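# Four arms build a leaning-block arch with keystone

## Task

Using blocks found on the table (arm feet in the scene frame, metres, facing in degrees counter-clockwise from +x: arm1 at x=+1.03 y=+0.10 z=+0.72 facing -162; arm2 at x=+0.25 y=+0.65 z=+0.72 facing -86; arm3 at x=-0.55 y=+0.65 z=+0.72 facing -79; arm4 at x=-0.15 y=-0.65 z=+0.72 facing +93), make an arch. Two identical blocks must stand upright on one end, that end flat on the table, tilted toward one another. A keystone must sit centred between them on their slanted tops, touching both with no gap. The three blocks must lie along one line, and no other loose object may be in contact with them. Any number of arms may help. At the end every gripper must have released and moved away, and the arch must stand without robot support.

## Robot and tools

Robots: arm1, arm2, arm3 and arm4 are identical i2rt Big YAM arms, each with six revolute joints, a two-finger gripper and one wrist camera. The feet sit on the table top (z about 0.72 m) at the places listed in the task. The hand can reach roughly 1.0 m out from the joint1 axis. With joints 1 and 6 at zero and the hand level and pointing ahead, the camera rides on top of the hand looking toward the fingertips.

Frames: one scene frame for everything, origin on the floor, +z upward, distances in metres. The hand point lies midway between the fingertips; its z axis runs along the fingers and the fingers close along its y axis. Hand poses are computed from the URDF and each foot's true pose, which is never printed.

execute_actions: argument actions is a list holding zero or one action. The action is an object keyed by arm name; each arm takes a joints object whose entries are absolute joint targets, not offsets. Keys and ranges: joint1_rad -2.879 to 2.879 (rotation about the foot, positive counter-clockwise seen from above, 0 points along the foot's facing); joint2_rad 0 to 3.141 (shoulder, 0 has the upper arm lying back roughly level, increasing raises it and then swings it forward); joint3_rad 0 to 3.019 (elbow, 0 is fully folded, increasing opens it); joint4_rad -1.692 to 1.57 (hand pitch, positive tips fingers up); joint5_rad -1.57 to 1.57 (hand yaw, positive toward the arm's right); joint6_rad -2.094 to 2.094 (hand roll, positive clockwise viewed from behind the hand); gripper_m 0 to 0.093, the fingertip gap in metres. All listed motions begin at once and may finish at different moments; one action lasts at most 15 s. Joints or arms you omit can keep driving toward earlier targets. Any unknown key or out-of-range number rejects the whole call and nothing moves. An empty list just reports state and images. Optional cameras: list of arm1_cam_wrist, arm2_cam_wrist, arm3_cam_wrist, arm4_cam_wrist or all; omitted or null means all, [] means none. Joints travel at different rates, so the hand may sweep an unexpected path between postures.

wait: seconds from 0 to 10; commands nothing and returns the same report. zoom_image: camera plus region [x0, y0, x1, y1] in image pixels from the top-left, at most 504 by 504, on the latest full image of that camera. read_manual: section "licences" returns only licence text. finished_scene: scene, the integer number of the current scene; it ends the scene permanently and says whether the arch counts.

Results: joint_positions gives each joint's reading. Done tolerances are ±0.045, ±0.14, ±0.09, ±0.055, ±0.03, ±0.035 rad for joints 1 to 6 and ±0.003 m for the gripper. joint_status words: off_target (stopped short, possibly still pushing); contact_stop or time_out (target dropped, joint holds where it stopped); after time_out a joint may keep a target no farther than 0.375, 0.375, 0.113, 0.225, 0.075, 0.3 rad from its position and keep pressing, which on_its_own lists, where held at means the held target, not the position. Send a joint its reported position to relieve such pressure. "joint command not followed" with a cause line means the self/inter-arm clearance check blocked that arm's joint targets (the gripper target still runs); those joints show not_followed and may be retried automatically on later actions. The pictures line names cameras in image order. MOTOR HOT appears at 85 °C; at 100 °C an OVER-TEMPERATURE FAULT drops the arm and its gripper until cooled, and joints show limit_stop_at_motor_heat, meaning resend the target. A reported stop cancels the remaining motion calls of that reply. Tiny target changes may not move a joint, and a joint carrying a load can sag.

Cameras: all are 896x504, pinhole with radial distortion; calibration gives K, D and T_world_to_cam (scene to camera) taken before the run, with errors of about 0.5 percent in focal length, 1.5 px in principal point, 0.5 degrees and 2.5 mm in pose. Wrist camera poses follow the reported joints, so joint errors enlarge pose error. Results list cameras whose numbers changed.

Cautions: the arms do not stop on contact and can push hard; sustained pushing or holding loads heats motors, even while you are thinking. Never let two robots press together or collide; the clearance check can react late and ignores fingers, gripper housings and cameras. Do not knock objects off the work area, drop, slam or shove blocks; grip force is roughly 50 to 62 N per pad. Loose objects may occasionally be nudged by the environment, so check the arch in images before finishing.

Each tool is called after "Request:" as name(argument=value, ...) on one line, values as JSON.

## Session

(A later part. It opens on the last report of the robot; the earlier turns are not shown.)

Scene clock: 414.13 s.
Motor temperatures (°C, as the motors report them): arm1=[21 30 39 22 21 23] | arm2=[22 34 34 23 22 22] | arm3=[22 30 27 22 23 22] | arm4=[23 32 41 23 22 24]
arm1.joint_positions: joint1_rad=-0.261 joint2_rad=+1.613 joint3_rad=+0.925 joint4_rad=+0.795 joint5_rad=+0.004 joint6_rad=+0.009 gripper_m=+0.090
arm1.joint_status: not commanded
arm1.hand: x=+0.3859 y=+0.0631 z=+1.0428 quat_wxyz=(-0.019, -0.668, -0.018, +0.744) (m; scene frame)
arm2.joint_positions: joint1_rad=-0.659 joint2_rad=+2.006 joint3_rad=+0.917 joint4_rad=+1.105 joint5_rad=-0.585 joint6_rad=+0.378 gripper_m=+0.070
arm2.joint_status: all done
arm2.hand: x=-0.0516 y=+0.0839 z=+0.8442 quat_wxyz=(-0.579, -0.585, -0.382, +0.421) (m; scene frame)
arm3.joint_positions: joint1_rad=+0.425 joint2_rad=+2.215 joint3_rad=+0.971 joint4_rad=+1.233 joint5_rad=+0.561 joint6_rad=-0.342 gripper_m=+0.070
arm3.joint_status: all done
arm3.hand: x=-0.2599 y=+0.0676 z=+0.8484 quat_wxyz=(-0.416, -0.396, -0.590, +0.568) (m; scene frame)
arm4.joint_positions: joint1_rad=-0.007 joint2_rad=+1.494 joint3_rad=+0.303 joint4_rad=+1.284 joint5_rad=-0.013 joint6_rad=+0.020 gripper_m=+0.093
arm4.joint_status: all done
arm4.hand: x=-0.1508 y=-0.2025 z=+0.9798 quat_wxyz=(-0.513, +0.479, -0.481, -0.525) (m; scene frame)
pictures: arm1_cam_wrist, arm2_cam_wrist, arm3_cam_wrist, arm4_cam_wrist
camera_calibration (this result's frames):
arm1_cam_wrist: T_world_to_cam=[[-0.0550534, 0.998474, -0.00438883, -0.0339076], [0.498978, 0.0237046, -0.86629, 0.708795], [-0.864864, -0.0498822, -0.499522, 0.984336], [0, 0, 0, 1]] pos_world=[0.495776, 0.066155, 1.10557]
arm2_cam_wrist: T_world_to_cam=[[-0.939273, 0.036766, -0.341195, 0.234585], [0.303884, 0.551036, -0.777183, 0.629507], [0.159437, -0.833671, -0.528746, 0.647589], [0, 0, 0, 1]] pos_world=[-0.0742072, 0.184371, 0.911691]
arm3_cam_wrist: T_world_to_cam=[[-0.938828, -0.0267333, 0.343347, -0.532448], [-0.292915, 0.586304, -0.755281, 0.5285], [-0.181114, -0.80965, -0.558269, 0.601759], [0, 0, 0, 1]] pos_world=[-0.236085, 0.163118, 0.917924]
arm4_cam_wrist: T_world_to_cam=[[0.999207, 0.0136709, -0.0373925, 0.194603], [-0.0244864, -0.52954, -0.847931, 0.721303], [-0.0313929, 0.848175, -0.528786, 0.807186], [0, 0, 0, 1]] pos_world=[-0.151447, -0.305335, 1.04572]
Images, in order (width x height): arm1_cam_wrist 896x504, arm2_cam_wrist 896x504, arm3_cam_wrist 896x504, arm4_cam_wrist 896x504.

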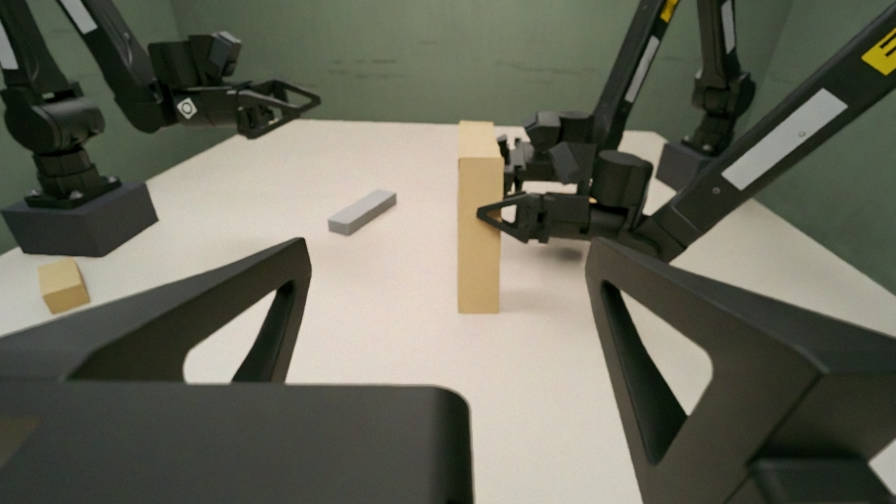

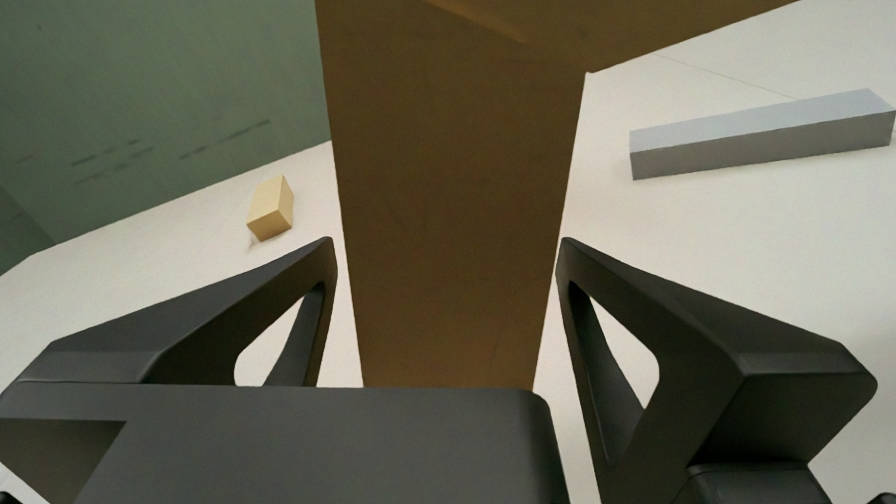

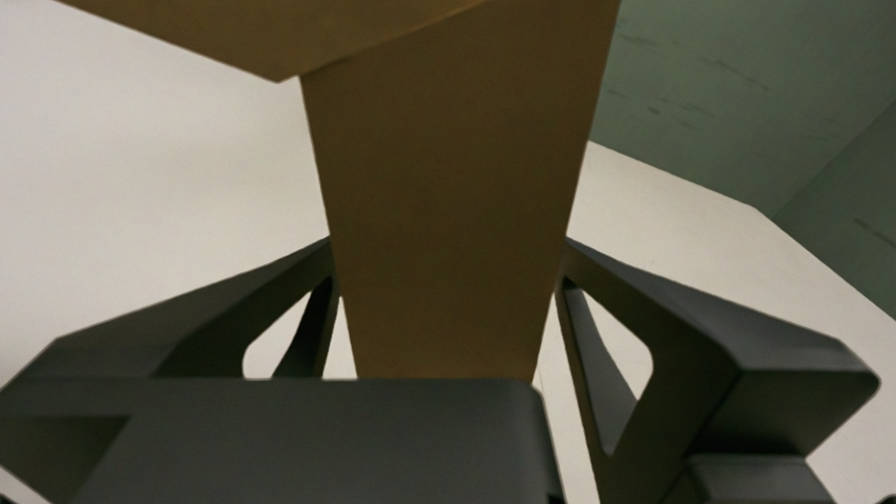

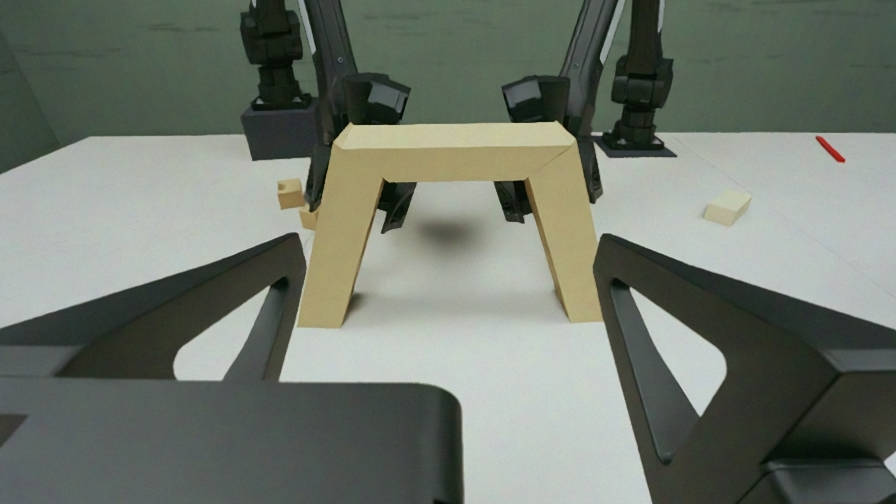

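Request:
execute_actions(actions=[{"arm2":{"joints":{"gripper_m":0.093,"joint1_rad":-0.697,"joint2_rad":1.97,"joint3_rad":0.83,"joint4_rad":1.175}},"arm3":{"joints":{"gripper_m":0.093,"joint1_rad":0.463,"joint3_rad":0.885,"joint4_rad":1.33}}}], cameras=["arm2_cam_wrist","arm3_cam_wrist"])

Scene clock: 420.80 s.
Motor temperatures (°C, as the motors report them): arm1=[21 30 39 22 21 23] | arm2=[22 34 34 23 22 22] | arm3=[22 31 26 22 23 22] | arm4=[23 31 40 23 22 24]
arm1.joint_positions: joint1_rad=-0.261 joint2_rad=+1.613 joint3_rad=+0.925 joint4_rad=+0.795 joint5_rad=+0.004 joint6_rad=+0.009 gripper_m=+0.090
arm1.joint_status: not commanded
arm1.hand: x=+0.3859 y=+0.0631 z=+1.0428 quat_wxyz=(-0.019, -0.668, -0.018, +0.744) (m; scene frame)
arm2.joint_positions: joint1_rad=-0.690 joint2_rad=+1.972 joint3_rad=+0.831 joint4_rad=+1.157 joint5_rad=-0.585 joint6_rad=+0.378 gripper_m=+0.093
arm2.joint_status: all done
arm2.hand: x=-0.0515 y=+0.1162 z=+0.8424 quat_wxyz=(-0.572, -0.591, -0.372, +0.430) (m; scene frame)
arm3.joint_positions: joint1_rad=+0.458 joint2_rad=+2.215 joint3_rad=+0.883 joint4_rad=+1.313 joint5_rad=+0.561 joint6_rad=-0.342 gripper_m=+0.093
arm3.joint_status: all done
arm3.hand: x=-0.2594 y=+0.1037 z=+0.8373 quat_wxyz=(-0.423, -0.386, -0.599, +0.560) (m; scene frame)
arm4.joint_positions: joint1_rad=-0.007 joint2_rad=+1.494 joint3_rad=+0.303 joint4_rad=+1.284 joint5_rad=-0.013 joint6_rad=+0.020 gripper_m=+0.093
arm4.joint_status: not commanded
arm4.hand: x=-0.1508 y=-0.2025 z=+0.9798 quat_wxyz=(-0.513, +0.479, -0.481, -0.525) (m; scene frame)
pictures: arm2_cam_wrist, arm3_cam_wrist
camera_calibration (this result's frames):
arm2_cam_wrist: T_world_to_cam=[[-0.937629, 0.0659518, -0.341324, 0.229698], [0.321048, 0.540873, -0.777422, 0.612602], [0.13334, -0.838515, -0.528312, 0.672443], [0, 0, 0, 1]] pos_world=[-0.0709672, 0.217364, 0.909911]
arm3_cam_wrist: T_world_to_cam=[[-0.935733, -0.0608118, 0.347427, -0.52632], [-0.316236, 0.580878, -0.750051, 0.489249], [-0.156201, -0.811716, -0.562778, 0.635426], [0, 0, 0, 1]] pos_world=[-0.238523, 0.199585, 0.907423]
Images, in order (width x height): arm2_cam_wrist 896x504, arm3_cam_wrist 896x504.

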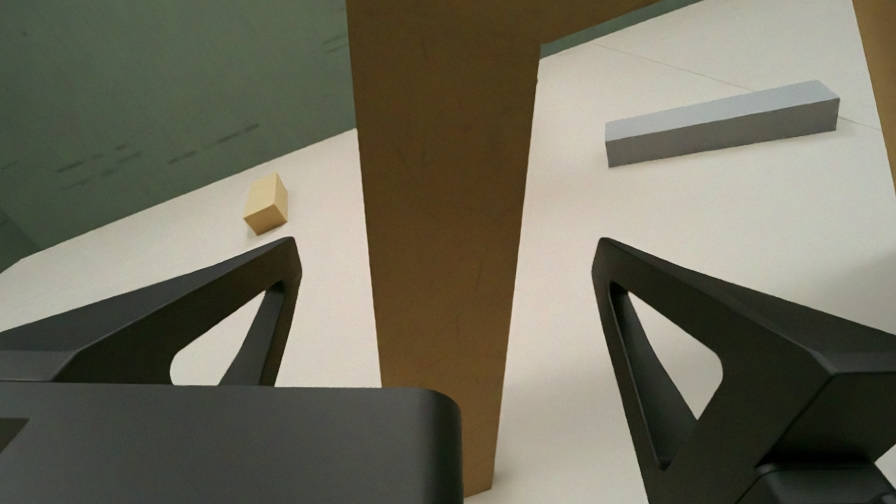

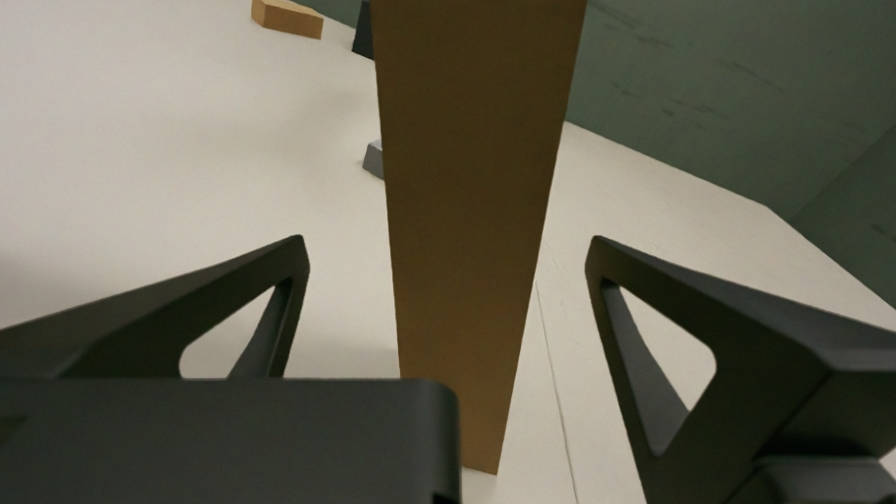

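Now retract radially.

Request:
execute_actions(actions=[{"arm2":{"joints":{"joint2_rad":1.65,"joint3_rad":0.35,"joint4_rad":1.3}},"arm3":{"joints":{"joint2_rad":1.9,"joint3_rad":0.4,"joint4_rad":1.5}}}], cameras=["arm1_cam_wrist","arm4_cam_wrist"])

Scene clock: 425.50 s.
Motor temperatures (°C, as the motors report them): arm1=[21 30 39 22 21 23] | arm2=[22 33 34 23 22 22] | arm3=[22 30 26 22 23 22] | arm4=[23 30 39 23 22 24]
arm1.joint_positions: joint1_rad=-0.261 joint2_rad=+1.613 joint3_rad=+0.925 joint4_rad=+0.795 joint5_rad=+0.004 joint6_rad=+0.009 gripper_m=+0.090
arm1.joint_status: not commanded
arm1.hand: x=+0.3859 y=+0.0631 z=+1.0428 quat_wxyz=(-0.019, -0.668, -0.018, +0.744) (m; scene frame)
arm2.joint_positions: joint1_rad=-0.690 joint2_rad=+1.641 joint3_rad=+0.347 joint4_rad=+1.291 joint5_rad=-0.585 joint6_rad=+0.378 gripper_m=+0.093
arm2.joint_status: all done
arm2.hand: x=+0.0542 y=+0.2507 z=+0.8667 quat_wxyz=(-0.570, -0.598, -0.372, +0.424) (m; scene frame)
arm3.joint_positions: joint1_rad=+0.458 joint2_rad=+1.885 joint3_rad=+0.398 joint4_rad=+1.491 joint5_rad=+0.561 joint6_rad=-0.342 gripper_m=+0.093
arm3.joint_status: all done
arm3.hand: x=-0.3535 y=+0.2312 z=+0.9100 quat_wxyz=(-0.430, -0.386, -0.591, +0.563) (m; scene frame)
arm4.joint_positions: joint1_rad=-0.007 joint2_rad=+1.494 joint3_rad=+0.303 joint4_rad=+1.284 joint5_rad=-0.013 joint6_rad=+0.020 gripper_m=+0.093
arm4.joint_status: not commanded
arm4.hand: x=-0.1508 y=-0.2025 z=+0.9798 quat_wxyz=(-0.513, +0.479, -0.481, -0.525) (m; scene frame)
pictures: arm1_cam_wrist, arm4_cam_wrist
camera_calibration (this result's frames):
arm1_cam_wrist: T_world_to_cam=[[-0.0550534, 0.998474, -0.00438883, -0.0339076], [0.498978, 0.0237046, -0.86629, 0.708795], [-0.864864, -0.0498822, -0.499522, 0.984336], [0, 0, 0, 1]] pos_world=[0.495776, 0.066155, 1.10557]
arm4_cam_wrist: T_world_to_cam=[[0.999207, 0.0136709, -0.0373925, 0.194603], [-0.0244864, -0.52954, -0.847931, 0.721303], [-0.0313929, 0.848175, -0.528786, 0.807186], [0, 0, 0, 1]] pos_world=[-0.151447, -0.305335, 1.04572]
Images, in order (width x height): arm1_cam_wrist 896x504, arm4_cam_wrist 896x504.

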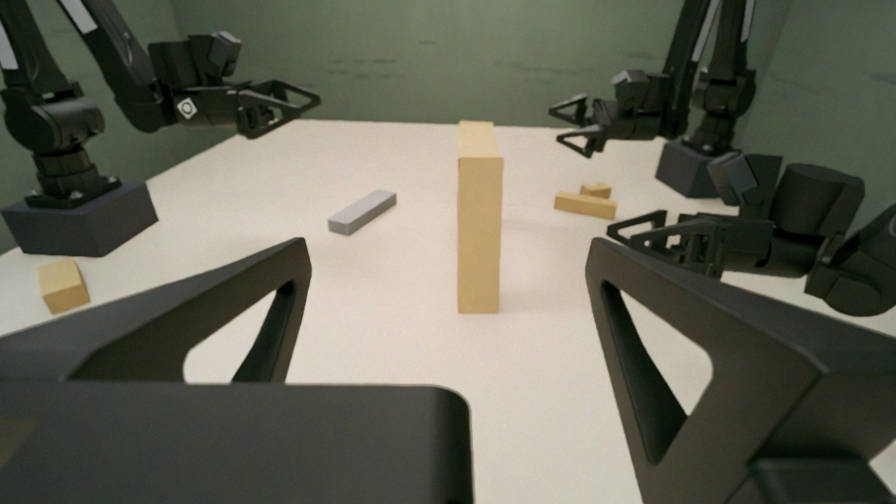

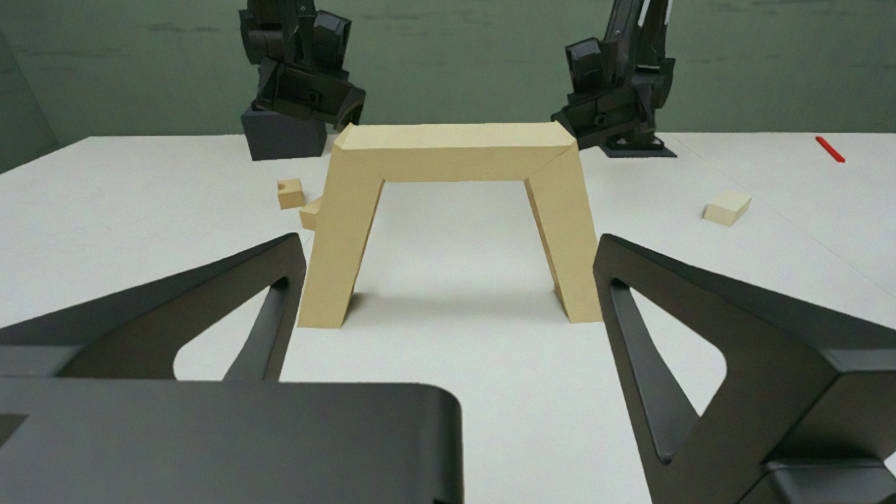

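Request:
finished_scene(scene=1)

The scene is finished: the task was done.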